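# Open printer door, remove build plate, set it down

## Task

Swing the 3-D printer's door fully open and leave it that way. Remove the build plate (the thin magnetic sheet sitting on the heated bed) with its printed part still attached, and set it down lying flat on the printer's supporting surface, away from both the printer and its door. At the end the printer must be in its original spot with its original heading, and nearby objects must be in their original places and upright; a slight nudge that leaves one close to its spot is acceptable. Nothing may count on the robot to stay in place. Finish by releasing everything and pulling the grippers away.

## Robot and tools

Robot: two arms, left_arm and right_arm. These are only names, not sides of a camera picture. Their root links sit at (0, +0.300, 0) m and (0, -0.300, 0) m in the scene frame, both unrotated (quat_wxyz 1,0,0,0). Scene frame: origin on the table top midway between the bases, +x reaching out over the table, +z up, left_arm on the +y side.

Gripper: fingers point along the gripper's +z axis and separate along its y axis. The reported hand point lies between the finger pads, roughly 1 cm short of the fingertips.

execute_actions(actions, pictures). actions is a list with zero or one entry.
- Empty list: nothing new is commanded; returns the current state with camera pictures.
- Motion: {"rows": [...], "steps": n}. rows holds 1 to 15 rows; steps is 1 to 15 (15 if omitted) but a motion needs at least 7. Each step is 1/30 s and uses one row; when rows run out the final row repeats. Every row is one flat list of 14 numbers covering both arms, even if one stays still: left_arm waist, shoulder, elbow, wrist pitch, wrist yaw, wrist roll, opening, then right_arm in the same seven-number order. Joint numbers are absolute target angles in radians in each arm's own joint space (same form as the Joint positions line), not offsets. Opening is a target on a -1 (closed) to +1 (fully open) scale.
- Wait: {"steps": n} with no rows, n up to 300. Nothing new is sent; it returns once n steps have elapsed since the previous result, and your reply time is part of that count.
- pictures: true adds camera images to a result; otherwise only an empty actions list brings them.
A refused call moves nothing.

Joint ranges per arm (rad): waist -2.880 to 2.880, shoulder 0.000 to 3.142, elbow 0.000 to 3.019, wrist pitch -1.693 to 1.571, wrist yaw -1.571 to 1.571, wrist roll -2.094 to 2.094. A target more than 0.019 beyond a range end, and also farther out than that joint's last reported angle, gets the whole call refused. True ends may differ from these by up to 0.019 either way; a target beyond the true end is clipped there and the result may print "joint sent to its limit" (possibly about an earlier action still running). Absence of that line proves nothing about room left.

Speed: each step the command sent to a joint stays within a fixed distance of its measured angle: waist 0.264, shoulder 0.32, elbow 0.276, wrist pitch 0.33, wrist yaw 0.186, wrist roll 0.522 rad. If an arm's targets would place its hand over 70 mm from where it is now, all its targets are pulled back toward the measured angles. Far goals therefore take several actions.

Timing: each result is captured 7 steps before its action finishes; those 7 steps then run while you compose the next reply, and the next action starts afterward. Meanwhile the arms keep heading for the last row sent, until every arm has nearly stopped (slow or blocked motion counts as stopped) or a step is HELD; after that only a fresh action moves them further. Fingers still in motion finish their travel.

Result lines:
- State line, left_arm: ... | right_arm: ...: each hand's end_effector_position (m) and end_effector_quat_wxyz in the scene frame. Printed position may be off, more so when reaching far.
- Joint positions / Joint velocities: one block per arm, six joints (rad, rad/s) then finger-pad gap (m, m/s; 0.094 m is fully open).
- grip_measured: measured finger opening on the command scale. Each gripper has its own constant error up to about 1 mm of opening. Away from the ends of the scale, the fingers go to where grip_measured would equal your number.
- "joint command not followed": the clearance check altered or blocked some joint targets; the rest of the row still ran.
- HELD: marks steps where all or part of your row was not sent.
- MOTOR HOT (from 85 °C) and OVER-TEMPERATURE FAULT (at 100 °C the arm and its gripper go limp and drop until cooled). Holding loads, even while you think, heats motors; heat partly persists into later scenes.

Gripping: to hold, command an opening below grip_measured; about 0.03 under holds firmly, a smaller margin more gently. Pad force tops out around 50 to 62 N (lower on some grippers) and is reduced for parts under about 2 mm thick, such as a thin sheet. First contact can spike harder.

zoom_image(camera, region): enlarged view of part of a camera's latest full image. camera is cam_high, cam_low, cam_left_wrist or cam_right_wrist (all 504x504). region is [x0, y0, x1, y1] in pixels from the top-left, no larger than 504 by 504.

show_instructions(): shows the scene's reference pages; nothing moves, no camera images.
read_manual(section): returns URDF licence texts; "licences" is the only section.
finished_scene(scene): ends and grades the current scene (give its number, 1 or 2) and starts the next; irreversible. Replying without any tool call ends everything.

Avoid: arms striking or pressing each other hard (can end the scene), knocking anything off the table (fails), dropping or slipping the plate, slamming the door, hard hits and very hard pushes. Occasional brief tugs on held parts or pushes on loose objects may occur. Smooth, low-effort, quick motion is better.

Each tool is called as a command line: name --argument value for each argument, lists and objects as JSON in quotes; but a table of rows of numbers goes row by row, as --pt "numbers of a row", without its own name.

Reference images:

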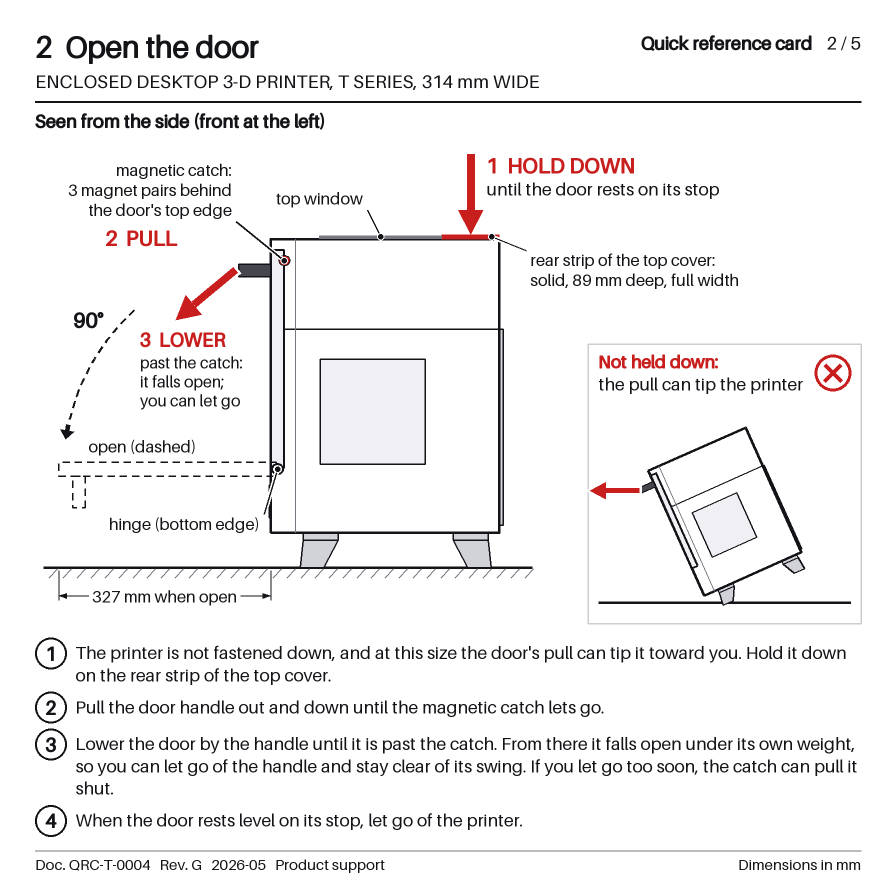

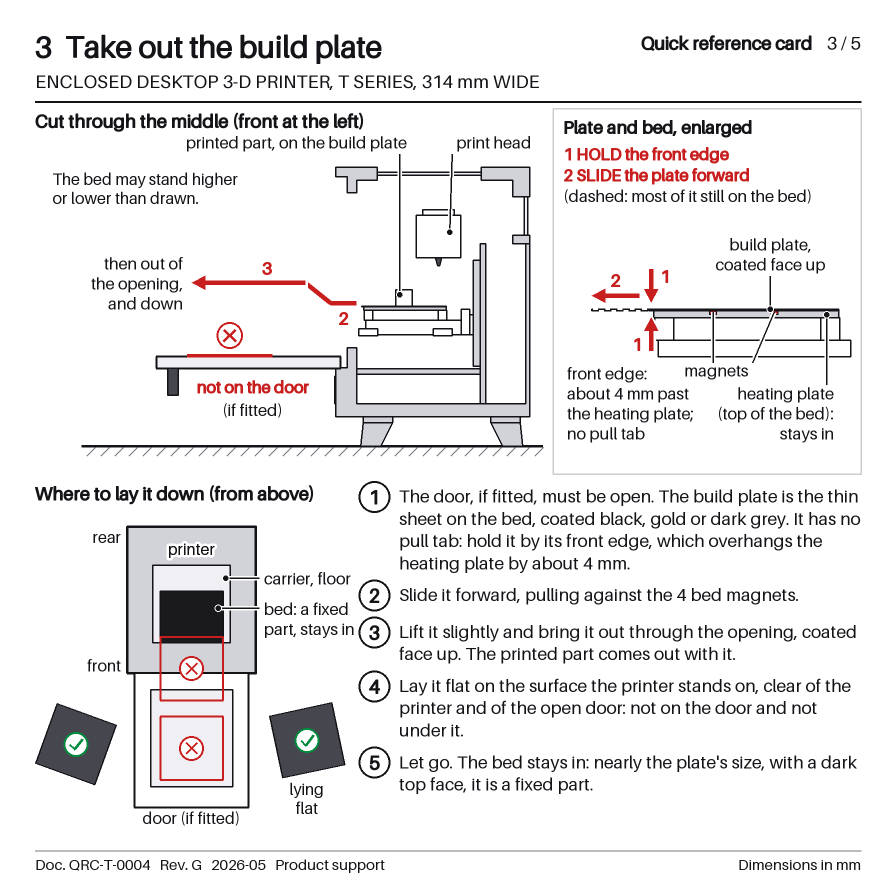

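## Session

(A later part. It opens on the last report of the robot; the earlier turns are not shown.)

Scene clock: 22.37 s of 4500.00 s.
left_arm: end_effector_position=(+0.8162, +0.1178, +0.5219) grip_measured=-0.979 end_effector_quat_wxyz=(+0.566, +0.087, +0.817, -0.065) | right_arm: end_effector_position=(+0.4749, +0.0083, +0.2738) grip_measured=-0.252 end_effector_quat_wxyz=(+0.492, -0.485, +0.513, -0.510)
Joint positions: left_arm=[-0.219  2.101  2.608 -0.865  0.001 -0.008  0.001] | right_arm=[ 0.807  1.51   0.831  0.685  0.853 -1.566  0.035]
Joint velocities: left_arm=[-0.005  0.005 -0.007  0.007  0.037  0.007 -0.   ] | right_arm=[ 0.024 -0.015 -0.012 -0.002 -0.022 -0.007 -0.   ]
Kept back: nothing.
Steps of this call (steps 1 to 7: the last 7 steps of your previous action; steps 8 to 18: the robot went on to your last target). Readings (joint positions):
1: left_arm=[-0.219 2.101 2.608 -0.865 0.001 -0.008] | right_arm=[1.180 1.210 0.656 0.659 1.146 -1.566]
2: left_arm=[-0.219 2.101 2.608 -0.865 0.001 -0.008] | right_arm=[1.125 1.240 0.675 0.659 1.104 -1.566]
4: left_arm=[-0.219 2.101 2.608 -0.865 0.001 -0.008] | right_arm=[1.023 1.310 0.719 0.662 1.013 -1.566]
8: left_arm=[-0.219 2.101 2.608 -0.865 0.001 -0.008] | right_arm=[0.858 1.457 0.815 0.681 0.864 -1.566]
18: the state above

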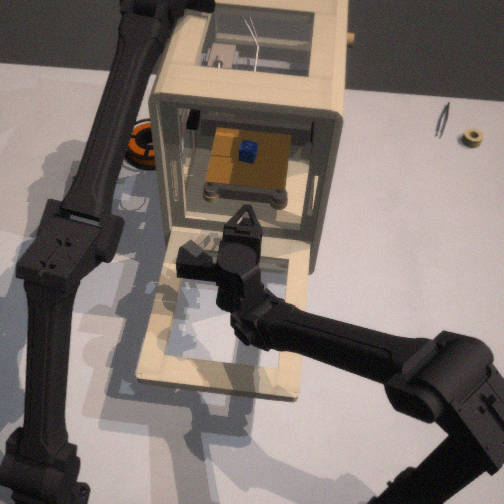

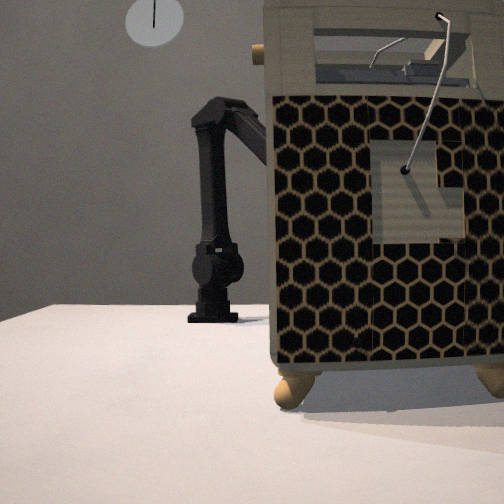

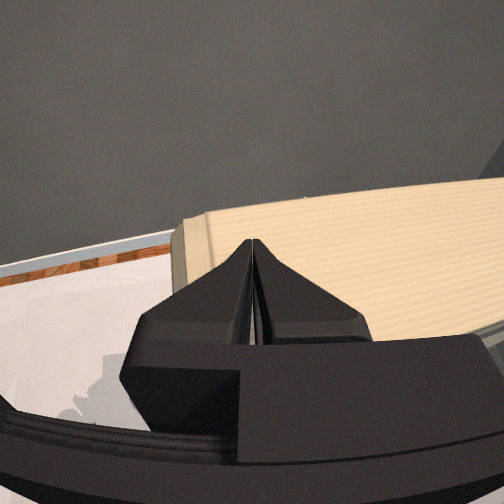

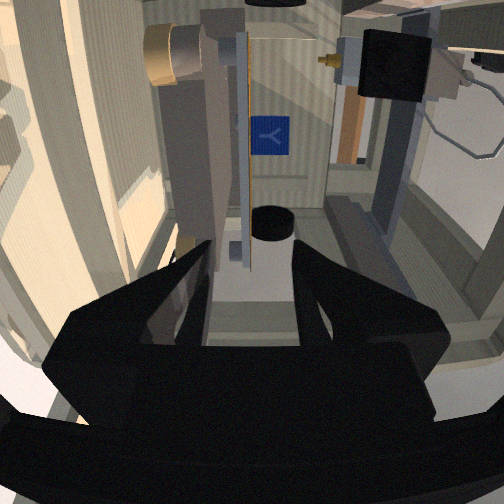

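execute_actions --actions '[{"rows":[[-0.22,2.13,2.6,-0.9,0,0,-1,0.795,1.52,0.88,0.68,0.845,-1.58,-0.3],[-0.22,2.13,2.6,-0.9,0,0,-1,0.788,1.53,0.892,0.67,0.838,-1.58,-0.35],[-0.22,2.13,2.6,-0.9,0,0,-1,0.781,1.54,0.904,0.66,0.831,-1.58,-0.4],[-0.22,2.13,2.6,-0.9,0,0,-1,0.774,1.55,0.916,0.655,0.824,-1.58,-0.45],[-0.22,2.13,2.6,-0.9,0,0,-1,0.767,1.56,0.928,0.65,0.817,-1.58,-0.5],[-0.22,2.13,2.6,-0.9,0,0,-1,0.76,1.57,0.94,0.65,0.81,-1.58,-0.55],[-0.22,2.13,2.6,-0.9,0,0,-1,0.753,1.58,0.952,0.645,0.803,-1.58,-0.6],[-0.22,2.13,2.6,-0.9,0,0,-1,0.746,1.59,0.964,0.645,0.796,-1.58,-0.65],[-0.22,2.13,2.6,-0.9,0,0,-1,0.74,1.6,0.976,0.64,0.789,-1.58,-0.7],[-0.22,2.13,2.6,-0.9,0,0,-1,0.735,1.61,0.988,0.64,0.782,-1.58,-0.75],[-0.22,2.13,2.6,-0.9,0,0,-1,0.732,1.617,0.997,0.64,0.778,-1.58,-0.8]],"steps":12}]'

execute_actions --actions '[{"steps":16}]' --pictures true

Scene clock: 23.07 s of 4500.00 s.
left_arm: end_effector_position=(+0.8162, +0.1178, +0.5219) grip_measured=-0.979 end_effector_quat_wxyz=(+0.566, +0.087, +0.817, -0.065) | right_arm: end_effector_position=(+0.4810, +0.0134, +0.2773) grip_measured=-0.472 end_effector_quat_wxyz=(+0.497, -0.490, +0.507, -0.506)
Joint positions: left_arm=[-0.219  2.101  2.608 -0.865  0.001 -0.008  0.001] | right_arm=[ 0.8    1.517  0.849  0.676  0.827 -1.568  0.025]
Joint velocities: left_arm=[ 0.015  0.005 -0.002 -0.002  0.022  0.022  0.   ] | right_arm=[-0.151  0.161  0.305 -0.125 -0.271  0.037 -0.053]
Steps of this call (steps 1 to 15: the robot went on to your last target; step 16: nothing new was sent; steps 17 to 21: the first 5 steps of this action). Readings (joint positions):
17: left_arm=[-0.219 2.101 2.608 -0.865 0.001 -0.008] | right_arm=[0.808 1.510 0.831 0.685 0.851 -1.566]
18: left_arm=[-0.219 2.101 2.608 -0.865 0.001 -0.008] | right_arm=[0.808 1.510 0.832 0.685 0.846 -1.567]
20: left_arm=[-0.219 2.101 2.608 -0.865 0.001 -0.008] | right_arm=[0.804 1.513 0.840 0.680 0.834 -1.568]
21: the state above

Scene clock: 23.60 s of 4500.00 s.
left_arm: end_effector_position=(+0.8162, +0.1178, +0.5219) grip_measured=-0.979 end_effector_quat_wxyz=(+0.566, +0.087, +0.817, -0.065) | right_arm: end_effector_position=(+0.5274, +0.0147, +0.2785) grip_measured=-0.798 end_effector_quat_wxyz=(+0.493, -0.485, +0.511, -0.511)
Joint positions: left_arm=[-0.219  2.101  2.608 -0.865  0.001 -0.008  0.001] | right_arm=[ 0.737  1.601  0.954  0.657  0.781 -1.569  0.009]
Joint velocities: left_arm=[-0.015  0.005 -0.002  0.002 -0.022 -0.051  0.001] | right_arm=[-0.005 -0.015 -0.002 -0.002  0.066  0.022  0.002]
Kept back: nothing.
Steps of this call (steps 1 to 7: the last 7 steps of your previous action; steps 8 to 16: the robot went on to your last target). Readings (joint positions):
1: left_arm=[-0.219 2.101 2.608 -0.865 0.001 -0.008] | right_arm=[0.795 1.524 0.862 0.673 0.820 -1.568]
2: left_arm=[-0.219 2.101 2.608 -0.865 0.001 -0.008] | right_arm=[0.789 1.532 0.876 0.670 0.812 -1.568]
4: left_arm=[-0.219 2.101 2.608 -0.865 0.001 -0.008] | right_arm=[0.773 1.553 0.906 0.665 0.798 -1.569]
8: left_arm=[-0.219 2.101 2.608 -0.865 0.001 -0.008] | right_arm=[0.744 1.591 0.951 0.660 0.782 -1.569]
16: the state above

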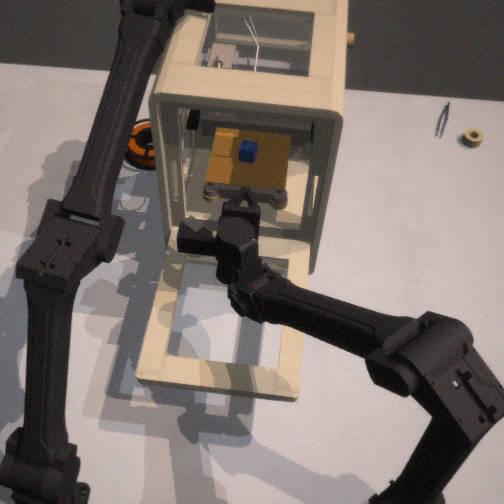

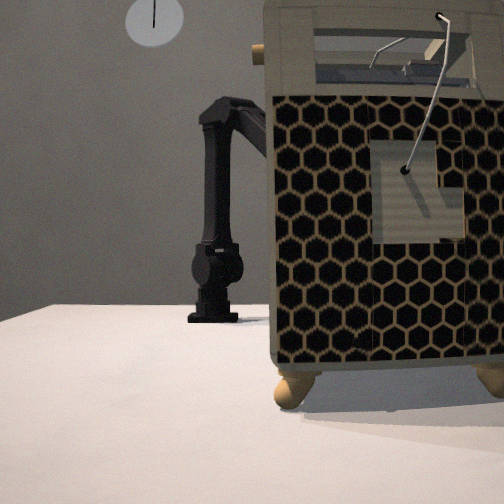

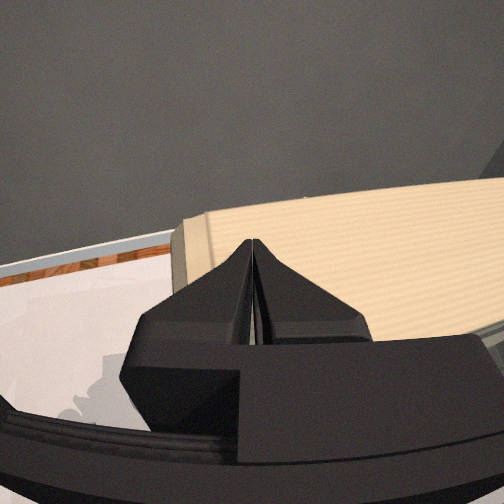

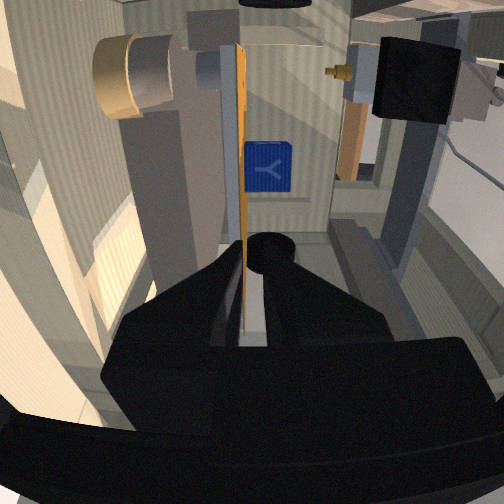

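execute_actions --actions '[{"rows":[[-0.22,2.13,2.6,-0.9,0,0,-1,0.73,1.6,0.98,0.63,0.778,-1.57,-0.82],[-0.22,2.13,2.6,-0.9,0,0,-1,0.725,1.6,0.98,0.62,0.774,-1.57,-0.83],[-0.22,2.13,2.6,-0.9,0,0,-1,0.72,1.6,0.98,0.613,0.77,-1.57,-0.84],[-0.22,2.13,2.6,-0.9,0,0,-1,0.715,1.6,0.98,0.613,0.766,-1.57,-0.84],[-0.22,2.13,2.6,-0.9,0,0,-1,0.71,1.6,0.98,0.613,0.762,-1.57,-0.84]],"steps":8}]'

execute_actions --actions '[{"steps":14}]' --pictures true

zoom_image --camera "cam_right_wrist" --region '[180,180,330,350]'

Scene clock: 24.03 s of 4500.00 s.
left_arm: end_effector_position=(+0.8162, +0.1178, +0.5219) grip_measured=-0.979 end_effector_quat_wxyz=(+0.566, +0.087, +0.817, -0.065) | right_arm: end_effector_position=(+0.5274, +0.0147, +0.2782) grip_measured=-0.810 end_effector_quat_wxyz=(+0.492, -0.486, +0.511, -0.511)
Joint positions: left_arm=[-0.219  2.101  2.608 -0.865  0.001 -0.008  0.001] | right_arm=[ 0.737  1.601  0.954  0.655  0.781 -1.569  0.009]
Joint velocities: left_arm=[ 0.015 -0.005  0.002  0.012 -0.066 -0.051  0.   ] | right_arm=[-0.005 -0.015  0.012 -0.09  -0.066  0.037 -0.016]
Steps of this call (steps 1 to 12: the robot went on to your last target; step 13: the first step of this action). Readings (joint positions):
13: the state above

Scene clock: 24.50 s of 4500.00 s.
left_arm: end_effector_position=(+0.8162, +0.1178, +0.5219) grip_measured=-0.979 end_effector_quat_wxyz=(+0.566, +0.087, +0.817, -0.065) | right_arm: end_effector_position=(+0.5324, +0.0091, +0.2735) grip_measured=-0.838 end_effector_quat_wxyz=(+0.484, -0.494, +0.511, -0.510)
Joint positions: left_arm=[-0.219  2.101  2.608 -0.865  0.001 -0.008  0.001] | right_arm=[ 0.721  1.601  0.954  0.631  0.765 -1.569  0.008]
Joint velocities: left_arm=[ 0.005 -0.015 -0.002 -0.022 -0.022 -0.11   0.   ] | right_arm=[ 0.005  0.005  0.002 -0.007 -0.037  0.022  0.   ]
Kept back: nothing.
Steps of this call (steps 1 to 7: the last 7 steps of your previous action; steps 8 to 14: the robot went on to your last target). Readings (joint positions):
1: left_arm=[-0.219 2.101 2.608 -0.865 0.001 -0.008] | right_arm=[0.737 1.601 0.954 0.651 0.779 -1.569]
2: left_arm=[-0.219 2.101 2.608 -0.865 0.001 -0.008] | right_arm=[0.737 1.601 0.954 0.645 0.776 -1.569]
4: left_arm=[-0.219 2.101 2.608 -0.865 0.001 -0.008] | right_arm=[0.736 1.601 0.954 0.635 0.768 -1.569]
8: left_arm=[-0.219 2.101 2.608 -0.865 0.001 -0.008] | right_arm=[0.726 1.601 0.954 0.631 0.765 -1.569]
14: the state above

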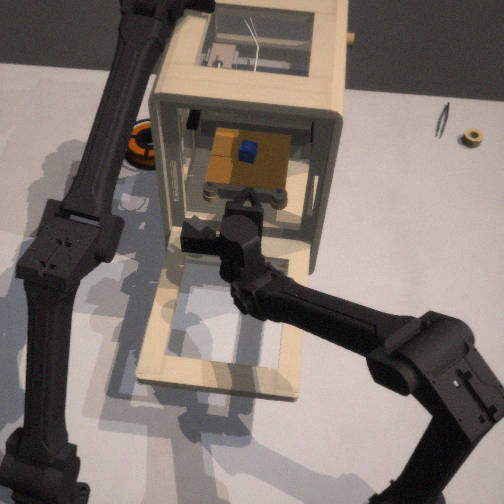

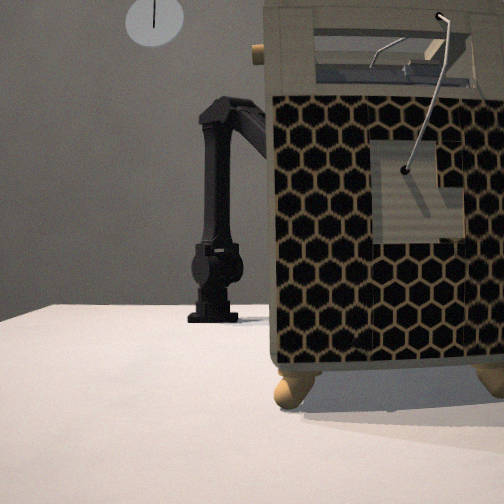

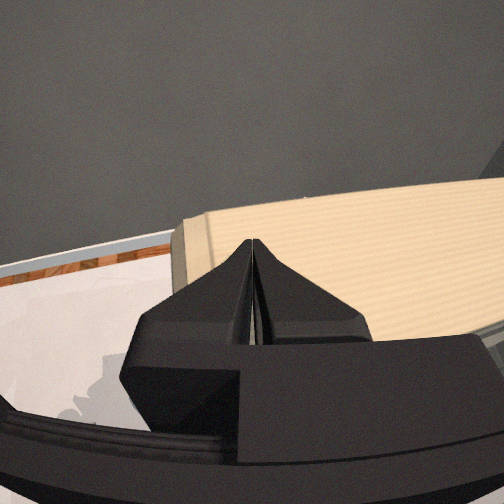

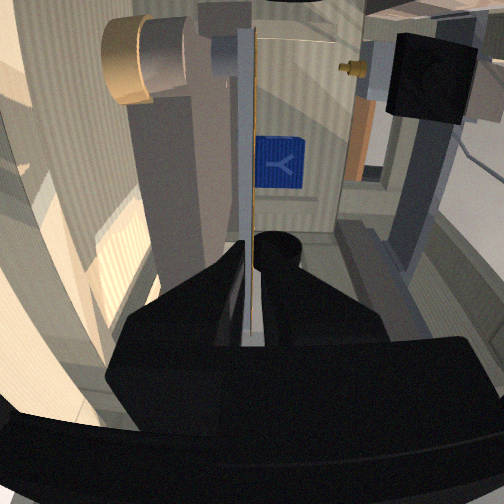

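Region (180, 180, 330, 350) of cam_right_wrist's 504x504 image, scaled by 2.965, with more detail than that image has; it fills the left 445 columns of this view, and the rest is white.

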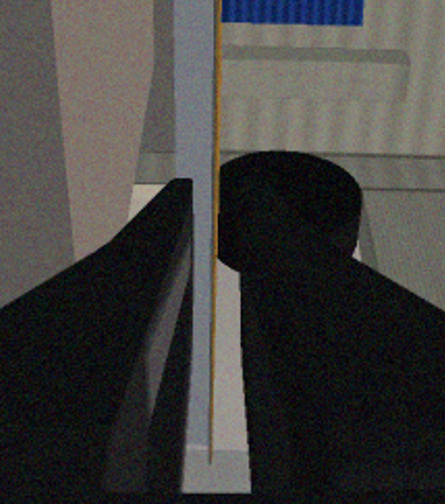

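Centred. Advance until the lower tip meets the heating plate.

execute_actions --actions '[{"rows":[[-0.22,2.13,2.6,-0.9,0,0,-1,0.705,1.6,0.98,0.63,0.76,-1.55,-0.86],[-0.22,2.13,2.6,-0.9,0,0,-1,0.7,1.6,0.98,0.63,0.756,-1.55,-0.88],[-0.22,2.13,2.6,-0.9,0,0,-1,0.695,1.6,0.98,0.63,0.752,-1.55,-0.88],[-0.22,2.13,2.6,-0.9,0,0,-1,0.69,1.6,0.98,0.63,0.748,-1.55,-0.88],[-0.22,2.13,2.6,-0.9,0,0,-1,0.685,1.6,0.98,0.63,0.744,-1.55,-0.88],[-0.22,2.13,2.6,-0.9,0,0,-1,0.68,1.6,0.98,0.63,0.74,-1.55,-0.88],[-0.22,2.13,2.6,-0.9,0,0,-1,0.675,1.6,0.98,0.63,0.736,-1.55,-0.88],[-0.22,2.13,2.6,-0.9,0,0,-1,0.67,1.6,0.98,0.63,0.732,-1.55,-0.88]],"steps":10}]'

execute_actions --actions '[{"steps":14}]'

Scene clock: 24.87 s of 4500.00 s.
left_arm: end_effector_position=(+0.8162, +0.1178, +0.5219) grip_measured=-0.979 end_effector_quat_wxyz=(+0.566, +0.087, +0.817, -0.065) | right_arm: end_effector_position=(+0.5329, +0.0096, +0.2734) grip_measured=-0.876 end_effector_quat_wxyz=(+0.486, -0.495, +0.511, -0.508)
Joint positions: left_arm=[-0.219  2.101  2.608 -0.865  0.001 -0.008  0.001] | right_arm=[ 0.72   1.601  0.954  0.631  0.758 -1.566  0.006]
Joint velocities: left_arm=[-0.015 -0.005 -0.012 -0.017 -0.022 -0.037  0.   ] | right_arm=[-0.044 -0.015  0.012 -0.002 -0.125  0.051 -0.005]
Steps of this call (steps 1 to 8: the robot went on to your last target; steps 9 to 11: the first 3 steps of this action). Readings (joint positions):
9: left_arm=[-0.219 2.101 2.608 -0.865 0.001 -0.008] | right_arm=[0.721 1.601 0.954 0.631 0.764 -1.568]
10: left_arm=[-0.219 2.101 2.608 -0.865 0.001 -0.008] | right_arm=[0.721 1.601 0.954 0.631 0.762 -1.567]
11: the state above

Scene clock: 25.33 s of 4500.00 s.
left_arm: end_effector_position=(+0.8162, +0.1178, +0.5219) grip_measured=-0.979 end_effector_quat_wxyz=(+0.566, +0.087, +0.817, -0.065) | right_arm: end_effector_position=(+0.5450, -0.0077, +0.2734) grip_measured=-0.878 end_effector_quat_wxyz=(+0.483, -0.489, +0.516, -0.510)
Joint positions: left_arm=[-0.219  2.101  2.608 -0.865  0.001 -0.008  0.001] | right_arm=[ 0.68   1.601  0.954  0.631  0.734 -1.561  0.006]
Joint velocities: left_arm=[-0.015 -0.005 -0.007 -0.022 -0.037 -0.051 -0.001] | right_arm=[ 0.005  0.005 -0.007 -0.002  0.051  0.037 -0.   ]
Kept back: nothing.
Steps of this call (steps 1 to 7: the last 7 steps of your previous action; steps 8 to 14: the robot went on to your last target). Readings (joint positions):
1: left_arm=[-0.219 2.101 2.608 -0.865 0.001 -0.008] | right_arm=[0.718 1.601 0.954 0.631 0.754 -1.564]
2: left_arm=[-0.219 2.101 2.608 -0.865 0.001 -0.008] | right_arm=[0.715 1.601 0.954 0.631 0.750 -1.564]
4: left_arm=[-0.219 2.101 2.608 -0.865 0.001 -0.008] | right_arm=[0.705 1.601 0.954 0.631 0.742 -1.562]
8: left_arm=[-0.219 2.101 2.608 -0.865 0.001 -0.008] | right_arm=[0.683 1.601 0.954 0.631 0.736 -1.561]
14: the state above

execute_actions --actions '[{"rows":[[-0.22,2.13,2.6,-0.9,0,0,-1,0.665,1.6,0.98,0.63,0.725,-1.55,-0.88],[-0.22,2.13,2.6,-0.9,0,0,-1,0.66,1.6,0.98,0.63,0.718,-1.55,-0.88],[-0.22,2.13,2.6,-0.9,0,0,-1,0.655,1.6,0.98,0.63,0.712,-1.55,-0.88],[-0.22,2.13,2.6,-0.9,0,0,-1,0.65,1.6,0.98,0.63,0.706,-1.55,-0.88]],"steps":8}]'

execute_actions --actions '[{"steps":14}]' --pictures true

zoom_image --camera "cam_right_wrist" --region '[180,180,330,350]'

zoom_image --camera "cam_high" --region '[200,140,300,220]'

Scene clock: 25.77 s of 4500.00 s.
left_arm: end_effector_position=(+0.8162, +0.1178, +0.5219) grip_measured=-0.979 end_effector_quat_wxyz=(+0.566, +0.087, +0.817, -0.065) | right_arm: end_effector_position=(+0.5450, -0.0075, +0.2734) grip_measured=-0.878 end_effector_quat_wxyz=(+0.484, -0.490, +0.516, -0.510)
Joint positions: left_arm=[-0.219  2.101  2.608 -0.865  0.001 -0.008  0.001] | right_arm=[ 0.68   1.601  0.954  0.631  0.733 -1.561  0.006]
Joint velocities: left_arm=[-0.005 -0.005 -0.007 -0.012 -0.022 -0.037 -0.001] | right_arm=[-0.015 -0.005 -0.002 -0.012 -0.051  0.037 -0.   ]
Steps of this call (steps 1 to 12: the robot went on to your last target; step 13: the first step of this action). Readings (joint positions):
13: the state above

Scene clock: 26.23 s of 4500.00 s.
left_arm: end_effector_position=(+0.8162, +0.1178, +0.5219) grip_measured=-0.979 end_effector_quat_wxyz=(+0.566, +0.087, +0.817, -0.065) | right_arm: end_effector_position=(+0.5455, -0.0074, +0.2736) grip_measured=-0.878 end_effector_quat_wxyz=(+0.485, -0.491, +0.515, -0.509)
Joint positions: left_arm=[-0.219  2.101  2.608 -0.865  0.001 -0.008  0.001] | right_arm=[ 0.679  1.6    0.954  0.631  0.727 -1.561  0.006]
Joint velocities: left_arm=[ 0.005  0.005 -0.022 -0.007  0.095 -0.022 -0.   ] | right_arm=[-0.015 -0.005 -0.002 -0.017 -0.022 -0.022  0.001]
Kept back: nothing.
Steps of this call (steps 1 to 7: the last 7 steps of your previous action; steps 8 to 14: the robot went on to your last target). Readings (joint positions):
1: left_arm=[-0.219 2.101 2.608 -0.865 0.001 -0.008] | right_arm=[0.680 1.601 0.954 0.631 0.732 -1.561]
2: left_arm=[-0.219 2.101 2.608 -0.865 0.001 -0.008] | right_arm=[0.680 1.601 0.954 0.631 0.730 -1.561]
4: left_arm=[-0.219 2.101 2.608 -0.865 0.001 -0.008] | right_arm=[0.679 1.600 0.954 0.631 0.727 -1.561]
8: left_arm=[-0.219 2.101 2.608 -0.865 0.001 -0.008] | right_arm=[0.679 1.600 0.954 0.631 0.727 -1.561]
14: the state above

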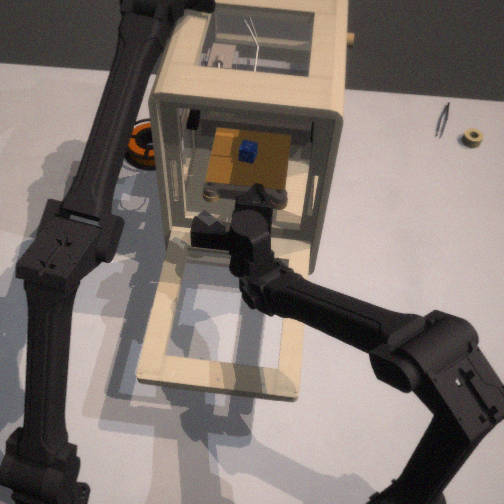

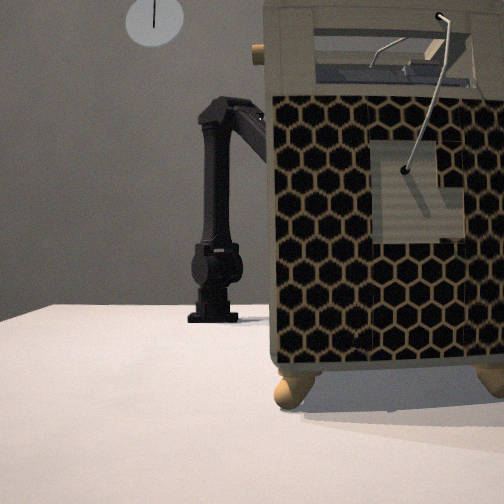

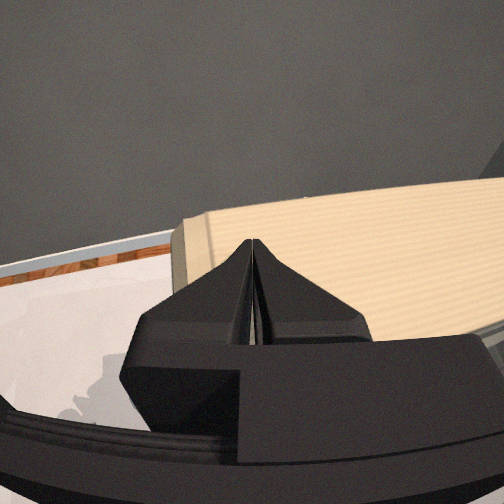

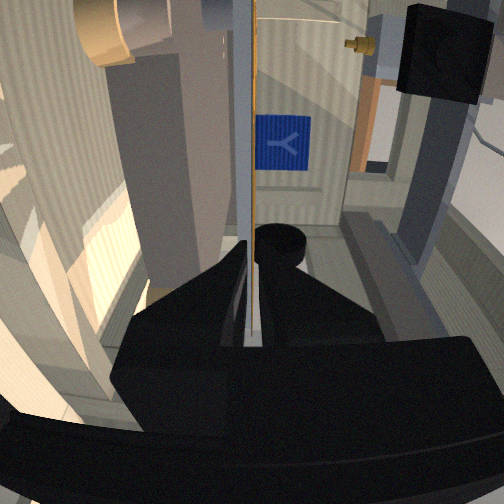

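Region (180, 180, 330, 350) of cam_right_wrist's 504x504 image, scaled by 2.965, with more detail than that image has; it fills the left 445 columns of this view, and the rest is white.

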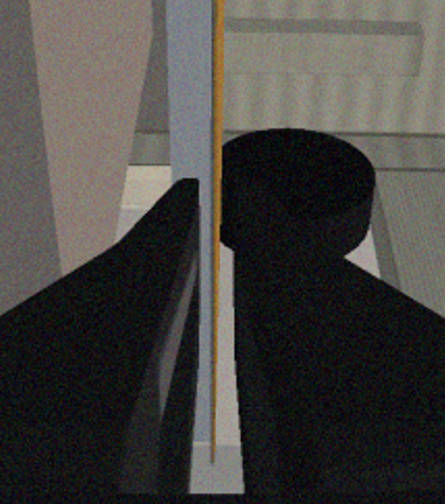

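Region (200, 140, 300, 220) of cam_high's 504x504 image, scaled by 5.040, with more detail than that image has; it fills the top 403 rows of this view, and the rest is white.

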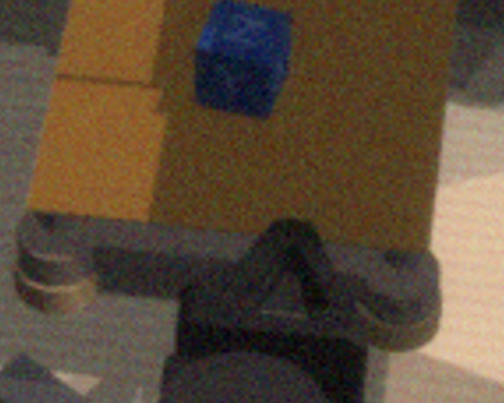

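execute_actions --actions '[{"rows":[[-0.22,2.13,2.6,-0.9,0,0,-1,0.665,1.6,0.98,0.63,0.725,-1.55,-0.92],[-0.22,2.13,2.6,-0.9,0,0,-1,0.665,1.6,0.98,0.63,0.725,-1.55,-0.95],[-0.22,2.13,2.6,-0.9,0,0,-1,0.665,1.6,0.98,0.63,0.725,-1.55,-0.98],[-0.22,2.13,2.6,-0.9,0,0,-1,0.665,1.6,0.98,0.63,0.725,-1.55,-1],[-0.22,2.13,2.6,-0.9,0,0,-1,0.67,1.6,0.98,0.63,0.725,-1.55,-1],[-0.22,2.13,2.6,-0.9,0,0,-1,0.68,1.595,0.97,0.64,0.727,-1.55,-1],[-0.22,2.13,2.6,-0.9,0,0,-1,0.685,1.59,0.96,0.65,0.727,-1.55,-1],[-0.22,2.13,2.6,-0.9,0,0,-1,0.69,1.58,0.95,0.655,0.727,-1.55,-1],[-0.22,2.13,2.6,-0.9,0,0,-1,0.694,1.576,0.945,0.656,0.73,-1.55,-1],[-0.22,2.13,2.6,-0.9,0,0,-1,0.698,1.572,0.94,0.657,0.733,-1.55,-1],[-0.22,2.13,2.6,-0.9,0,0,-1,0.702,1.568,0.935,0.658,0.737,-1.55,-1],[-0.22,2.13,2.6,-0.9,0,0,-1,0.706,1.564,0.93,0.659,0.741,-1.55,-1],[-0.22,2.13,2.6,-0.9,0,0,-1,0.71,1.56,0.925,0.66,0.745,-1.55,-1],[-0.22,2.13,2.6,-0.9,0,0,-1,0.714,1.556,0.92,0.661,0.749,-1.55,-1],[-0.22,2.13,2.6,-0.9,0,0,-1,0.718,1.552,0.915,0.662,0.753,-1.55,-1]]}]'

execute_actions --actions '[{"steps":14}]' --pictures true

zoom_image --camera "cam_high" --region '[190,120,310,230]'

Scene clock: 27.07 s of 4500.00 s.
left_arm: end_effector_position=(+0.8162, +0.1178, +0.5219) grip_measured=-0.979 end_effector_quat_wxyz=(+0.566, +0.087, +0.817, -0.065) | right_arm: end_effector_position=(+0.5449, -0.0074, +0.2730) grip_measured=-0.978 end_effector_quat_wxyz=(+0.484, -0.491, +0.515, -0.509)
Joint positions: left_arm=[-0.219  2.101  2.608 -0.865  0.001 -0.008  0.001] | right_arm=[ 0.68   1.6    0.952  0.631  0.73  -1.56   0.001]
Joint velocities: left_arm=[-0.005 -0.015 -0.007 -0.017 -0.007 -0.066 -0.001] | right_arm=[-0.005 -0.005  0.002  0.002 -0.037  0.037  0.   ]
Steps of this call (steps 1 to 15: the robot went on to your last target; steps 16 to 17: nothing new was sent; steps 18 to 25: the first 8 steps of this action). Readings (joint positions):
18: left_arm=[-0.219 2.101 2.608 -0.865 0.001 -0.008] | right_arm=[0.679 1.600 0.954 0.631 0.728 -1.561]
19: left_arm=[-0.219 2.101 2.608 -0.865 0.001 -0.008] | right_arm=[0.679 1.600 0.954 0.631 0.729 -1.561]
21: left_arm=[-0.219 2.101 2.608 -0.865 0.001 -0.008] | right_arm=[0.679 1.600 0.954 0.631 0.729 -1.561]
25: the state above

Scene clock: 27.53 s of 4500.00 s.
left_arm: end_effector_position=(+0.8162, +0.1178, +0.5218) grip_measured=-0.979 end_effector_quat_wxyz=(+0.566, +0.087, +0.817, -0.065) | right_arm: end_effector_position=(+0.5278, -0.0046, +0.2728) grip_measured=-0.978 end_effector_quat_wxyz=(+0.485, -0.492, +0.514, -0.508)
Joint positions: left_arm=[-0.219  2.101  2.608 -0.865  0.001 -0.008  0.001] | right_arm=[ 0.706  1.573  0.918  0.638  0.751 -1.56   0.001]
Joint velocities: left_arm=[-0.005 -0.005  0.002 -0.002 -0.007  0.007 -0.   ] | right_arm=[ 0.015 -0.015 -0.017 -0.002 -0.037  0.051 -0.   ]
Kept back: nothing.
Steps of this call (steps 1 to 7: the last 7 steps of your previous action; steps 8 to 14: the robot went on to your last target). Readings (joint positions):
1: left_arm=[-0.219 2.101 2.608 -0.865 0.001 -0.008] | right_arm=[0.680 1.600 0.952 0.631 0.730 -1.560]
2: left_arm=[-0.219 2.101 2.608 -0.865 0.001 -0.008] | right_arm=[0.680 1.600 0.952 0.631 0.730 -1.560]
4: left_arm=[-0.219 2.101 2.608 -0.865 0.001 -0.008] | right_arm=[0.680 1.599 0.950 0.632 0.730 -1.560]
8: left_arm=[-0.219 2.101 2.608 -0.865 0.001 -0.008] | right_arm=[0.687 1.591 0.938 0.638 0.745 -1.560]
14: the state above

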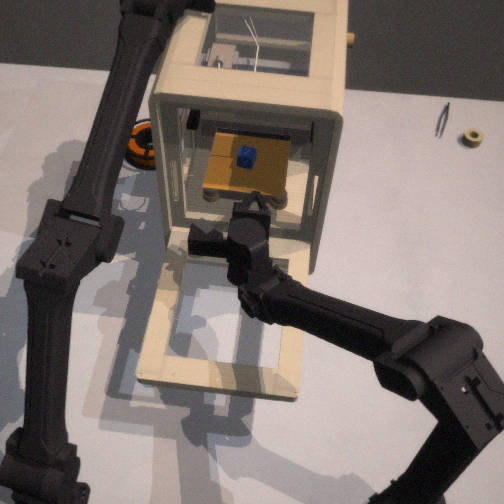

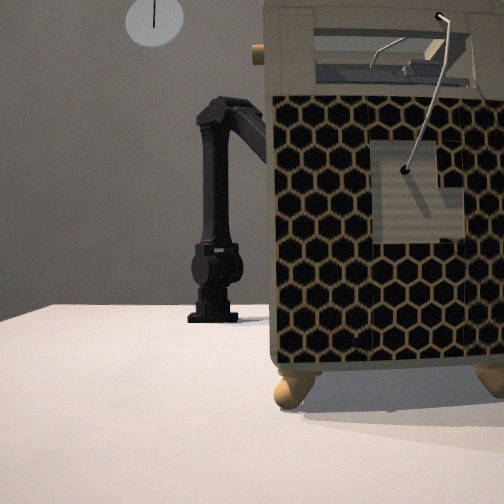

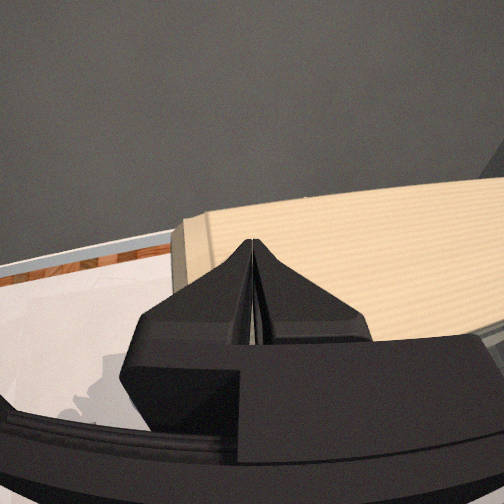

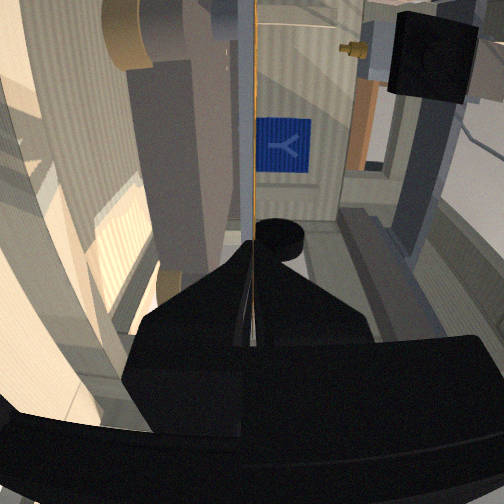

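Region (190, 120, 310, 230) of cam_high's 504x504 image, scaled by 4.200, with more detail than that image has; it fills the top 462 rows of this view, and the rest is white.

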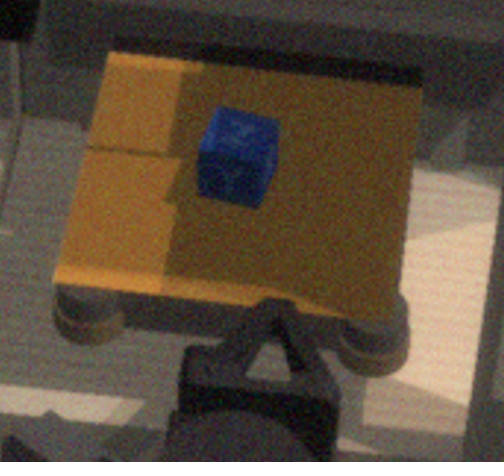

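execute_actions --actions '[{"rows":[[-0.22,2.13,2.6,-0.9,0,0,-1,0.722,1.548,0.911,0.663,0.755,-1.55,-1],[-0.22,2.13,2.6,-0.9,0,0,-1,0.726,1.544,0.906,0.664,0.758,-1.55,-1],[-0.22,2.13,2.6,-0.9,0,0,-1,0.73,1.54,0.901,0.665,0.762,-1.55,-1],[-0.22,2.13,2.6,-0.9,0,0,-1,0.734,1.536,0.896,0.666,0.766,-1.55,-1],[-0.22,2.13,2.6,-0.9,0,0,-1,0.738,1.532,0.891,0.667,0.77,-1.55,-1],[-0.22,2.13,2.6,-0.9,0,0,-1,0.742,1.528,0.886,0.668,0.774,-1.55,-1],[-0.22,2.13,2.6,-0.9,0,0,-1,0.746,1.524,0.881,0.67,0.778,-1.55,-1],[-0.22,2.13,2.6,-0.9,0,0,-1,0.748,1.52,0.877,0.671,0.782,-1.55,-1]],"steps":15}]'

execute_actions --actions '[{"rows":[[-0.22,2.13,2.6,-0.9,0,0,-1,0.74,1.535,0.89,0.65,0.782,-1.55,-0.9],[-0.22,2.13,2.6,-0.9,0,0,-1,0.735,1.545,0.9,0.64,0.782,-1.55,-0.8],[-0.22,2.13,2.6,-0.9,0,0,-1,0.735,1.553,0.91,0.635,0.782,-1.55,-0.7],[-0.22,2.13,2.6,-0.9,0,0,-1,0.735,1.56,0.922,0.63,0.782,-1.55,-0.6],[-0.22,2.13,2.6,-0.9,0,0,-1,0.735,1.567,0.931,0.628,0.782,-1.55,-0.6],[-0.22,2.13,2.6,-0.9,0,0,-1,0.735,1.574,0.941,0.626,0.782,-1.55,-0.6],[-0.22,2.13,2.6,-0.9,0,0,-1,0.735,1.581,0.95,0.624,0.782,-1.55,-0.6],[-0.22,2.13,2.6,-0.9,0,0,-1,0.735,1.588,0.96,0.622,0.782,-1.55,-0.6],[-0.22,2.13,2.6,-0.9,0,0,-1,0.735,1.595,0.969,0.62,0.782,-1.55,-0.6],[-0.22,2.13,2.6,-0.9,0,0,-1,0.735,1.602,0.978,0.618,0.782,-1.55,-0.6],[-0.22,2.13,2.6,-0.9,0,0,-1,0.735,1.609,0.988,0.616,0.782,-1.55,-0.6],[-0.22,2.13,2.6,-0.9,0,0,-1,0.735,1.616,0.997,0.614,0.782,-1.55,-0.6],[-0.22,2.13,2.6,-0.9,0,0,-1,0.735,1.623,1.006,0.612,0.782,-1.55,-0.6],[-0.22,2.13,2.6,-0.9,0,0,-1,0.735,1.63,1.016,0.61,0.782,-1.55,-0.6],[-0.22,2.13,2.6,-0.9,0,0,-1,0.735,1.637,1.025,0.61,0.782,-1.55,-0.6]]}]'

execute_actions --actions '[{"steps":15}]' --pictures true

zoom_image --camera "cam_high" --region '[190,120,310,230]'

Scene clock: 28.70 s of 4500.00 s.
left_arm: end_effector_position=(+0.8162, +0.1178, +0.5218) grip_measured=-0.979 end_effector_quat_wxyz=(+0.566, +0.087, +0.817, -0.065) | right_arm: end_effector_position=(+0.5164, -0.0063, +0.2725) grip_measured=-0.978 end_effector_quat_wxyz=(+0.483, -0.490, +0.516, -0.510)
Joint positions: left_arm=[-0.219  2.101  2.608 -0.865  0.001 -0.008  0.001] | right_arm=[ 0.722  1.553  0.893  0.643  0.775 -1.56   0.001]
Joint velocities: left_arm=[-0.005 -0.005  0.012 -0.007  0.081  0.051  0.   ] | right_arm=[ 0.122 -0.132 -0.168  0.032  0.095 -0.051 -0.   ]
Steps of this call (steps 1 to 27: the robot went on to your last target; steps 28 to 35: the first 8 steps of this action). Readings (joint positions):
28: left_arm=[-0.219 2.101 2.608 -0.865 0.001 -0.008] | right_arm=[0.707 1.573 0.918 0.638 0.752 -1.560]
29: left_arm=[-0.219 2.101 2.608 -0.865 0.001 -0.008] | right_arm=[0.707 1.573 0.918 0.638 0.753 -1.560]
31: left_arm=[-0.219 2.101 2.608 -0.865 0.001 -0.008] | right_arm=[0.709 1.570 0.913 0.639 0.759 -1.560]
35: the state above

Scene clock: 29.20 s of 4500.00 s.
left_arm: end_effector_position=(+0.8162, +0.1178, +0.5218) grip_measured=-0.979 end_effector_quat_wxyz=(+0.566, +0.087, +0.817, -0.065) | right_arm: end_effector_position=(+0.5109, -0.0007, +0.2733) grip_measured=-0.602 end_effector_quat_wxyz=(+0.486, -0.492, +0.514, -0.508)
Joint positions: left_arm=[-0.219  2.101  2.608 -0.865  0.001 -0.008  0.001] | right_arm=[ 0.736  1.548  0.889  0.643  0.78  -1.56   0.019]
Joint velocities: left_arm=[-0.024 -0.024 -0.022 -0.007 -0.066  0.022 -0.   ] | right_arm=[ 0.005  0.112  0.188 -0.027  0.007 -0.066  0.   ]
Steps of this call (steps 1 to 7: the last 7 steps of your previous action; steps 8 to 15: the first 8 steps of this action). Readings (joint positions):
8: left_arm=[-0.219 2.101 2.608 -0.865 0.001 -0.008] | right_arm=[0.736 1.542 0.880 0.644 0.780 -1.560]
9: left_arm=[-0.219 2.101 2.608 -0.865 0.001 -0.008] | right_arm=[0.736 1.542 0.880 0.644 0.780 -1.560]
11: left_arm=[-0.219 2.101 2.608 -0.865 0.001 -0.008] | right_arm=[0.736 1.542 0.880 0.644 0.780 -1.560]
15: the state above

Scene clock: 29.70 s of 4500.00 s.
left_arm: end_effector_position=(+0.8162, +0.1178, +0.5218) grip_measured=-0.979 end_effector_quat_wxyz=(+0.566, +0.087, +0.817, -0.065) | right_arm: end_effector_position=(+0.5336, +0.0199, +0.2752) grip_measured=-0.602 end_effector_quat_wxyz=(+0.488, -0.490, +0.514, -0.508)
Joint positions: left_arm=[-0.219  2.101  2.608 -0.865  0.001 -0.008  0.001] | right_arm=[ 0.736  1.617  0.978  0.627  0.78  -1.56   0.019]
Joint velocities: left_arm=[-0.005 -0.005 -0.007  0.012 -0.007  0.007  0.   ] | right_arm=[-0.015 -0.005 -0.007 -0.012  0.022  0.037  0.   ]
Kept back: nothing.
Steps of this call (steps 1 to 7: the last 7 steps of your previous action; steps 8 to 15: the robot went on to your last target). Readings (joint positions):
1: left_arm=[-0.219 2.101 2.608 -0.865 0.001 -0.008] | right_arm=[0.736 1.553 0.897 0.641 0.780 -1.560]
2: left_arm=[-0.219 2.101 2.608 -0.865 0.001 -0.008] | right_arm=[0.736 1.560 0.907 0.640 0.780 -1.560]
4: left_arm=[-0.219 2.101 2.608 -0.865 0.001 -0.008] | right_arm=[0.736 1.575 0.929 0.636 0.780 -1.560]
8: left_arm=[-0.219 2.101 2.608 -0.865 0.001 -0.008] | right_arm=[0.736 1.606 0.968 0.630 0.780 -1.560]
15: the state above

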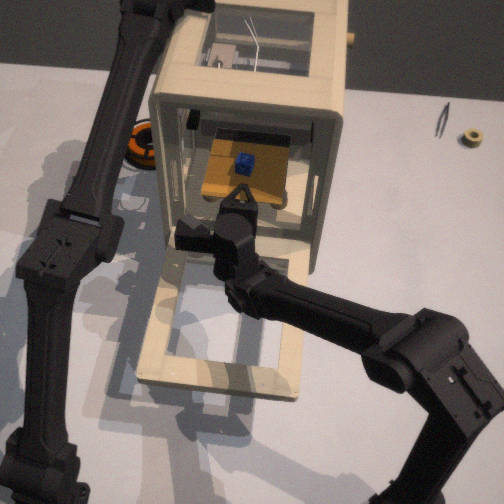

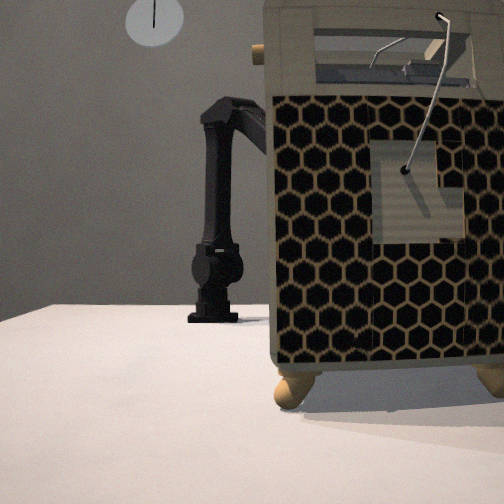

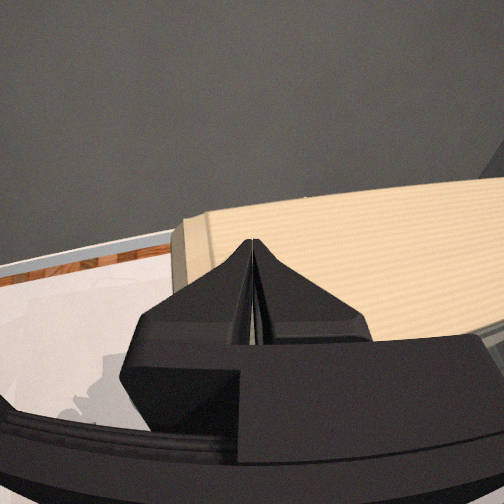

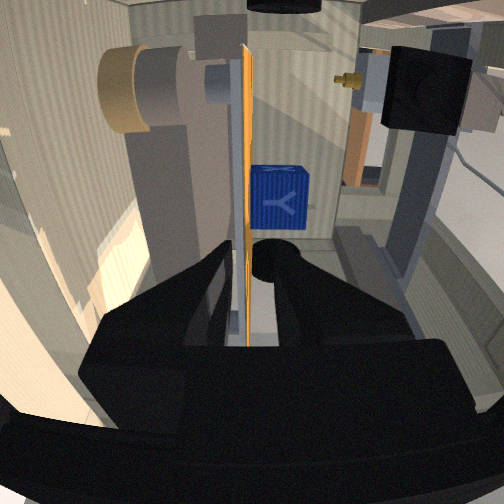

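Region (190, 120, 310, 230) of cam_high's 504x504 image, scaled by 4.200, with more detail than that image has; it fills the top 462 rows of this view, and the rest is white.

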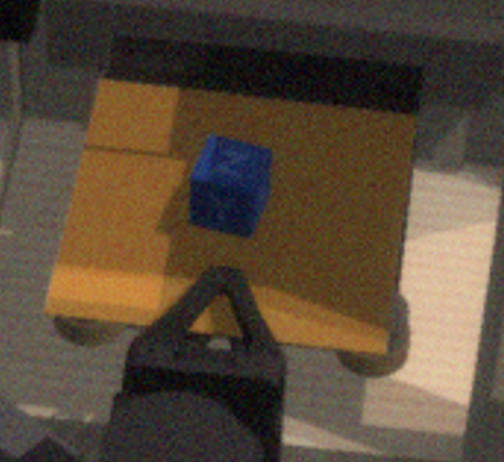

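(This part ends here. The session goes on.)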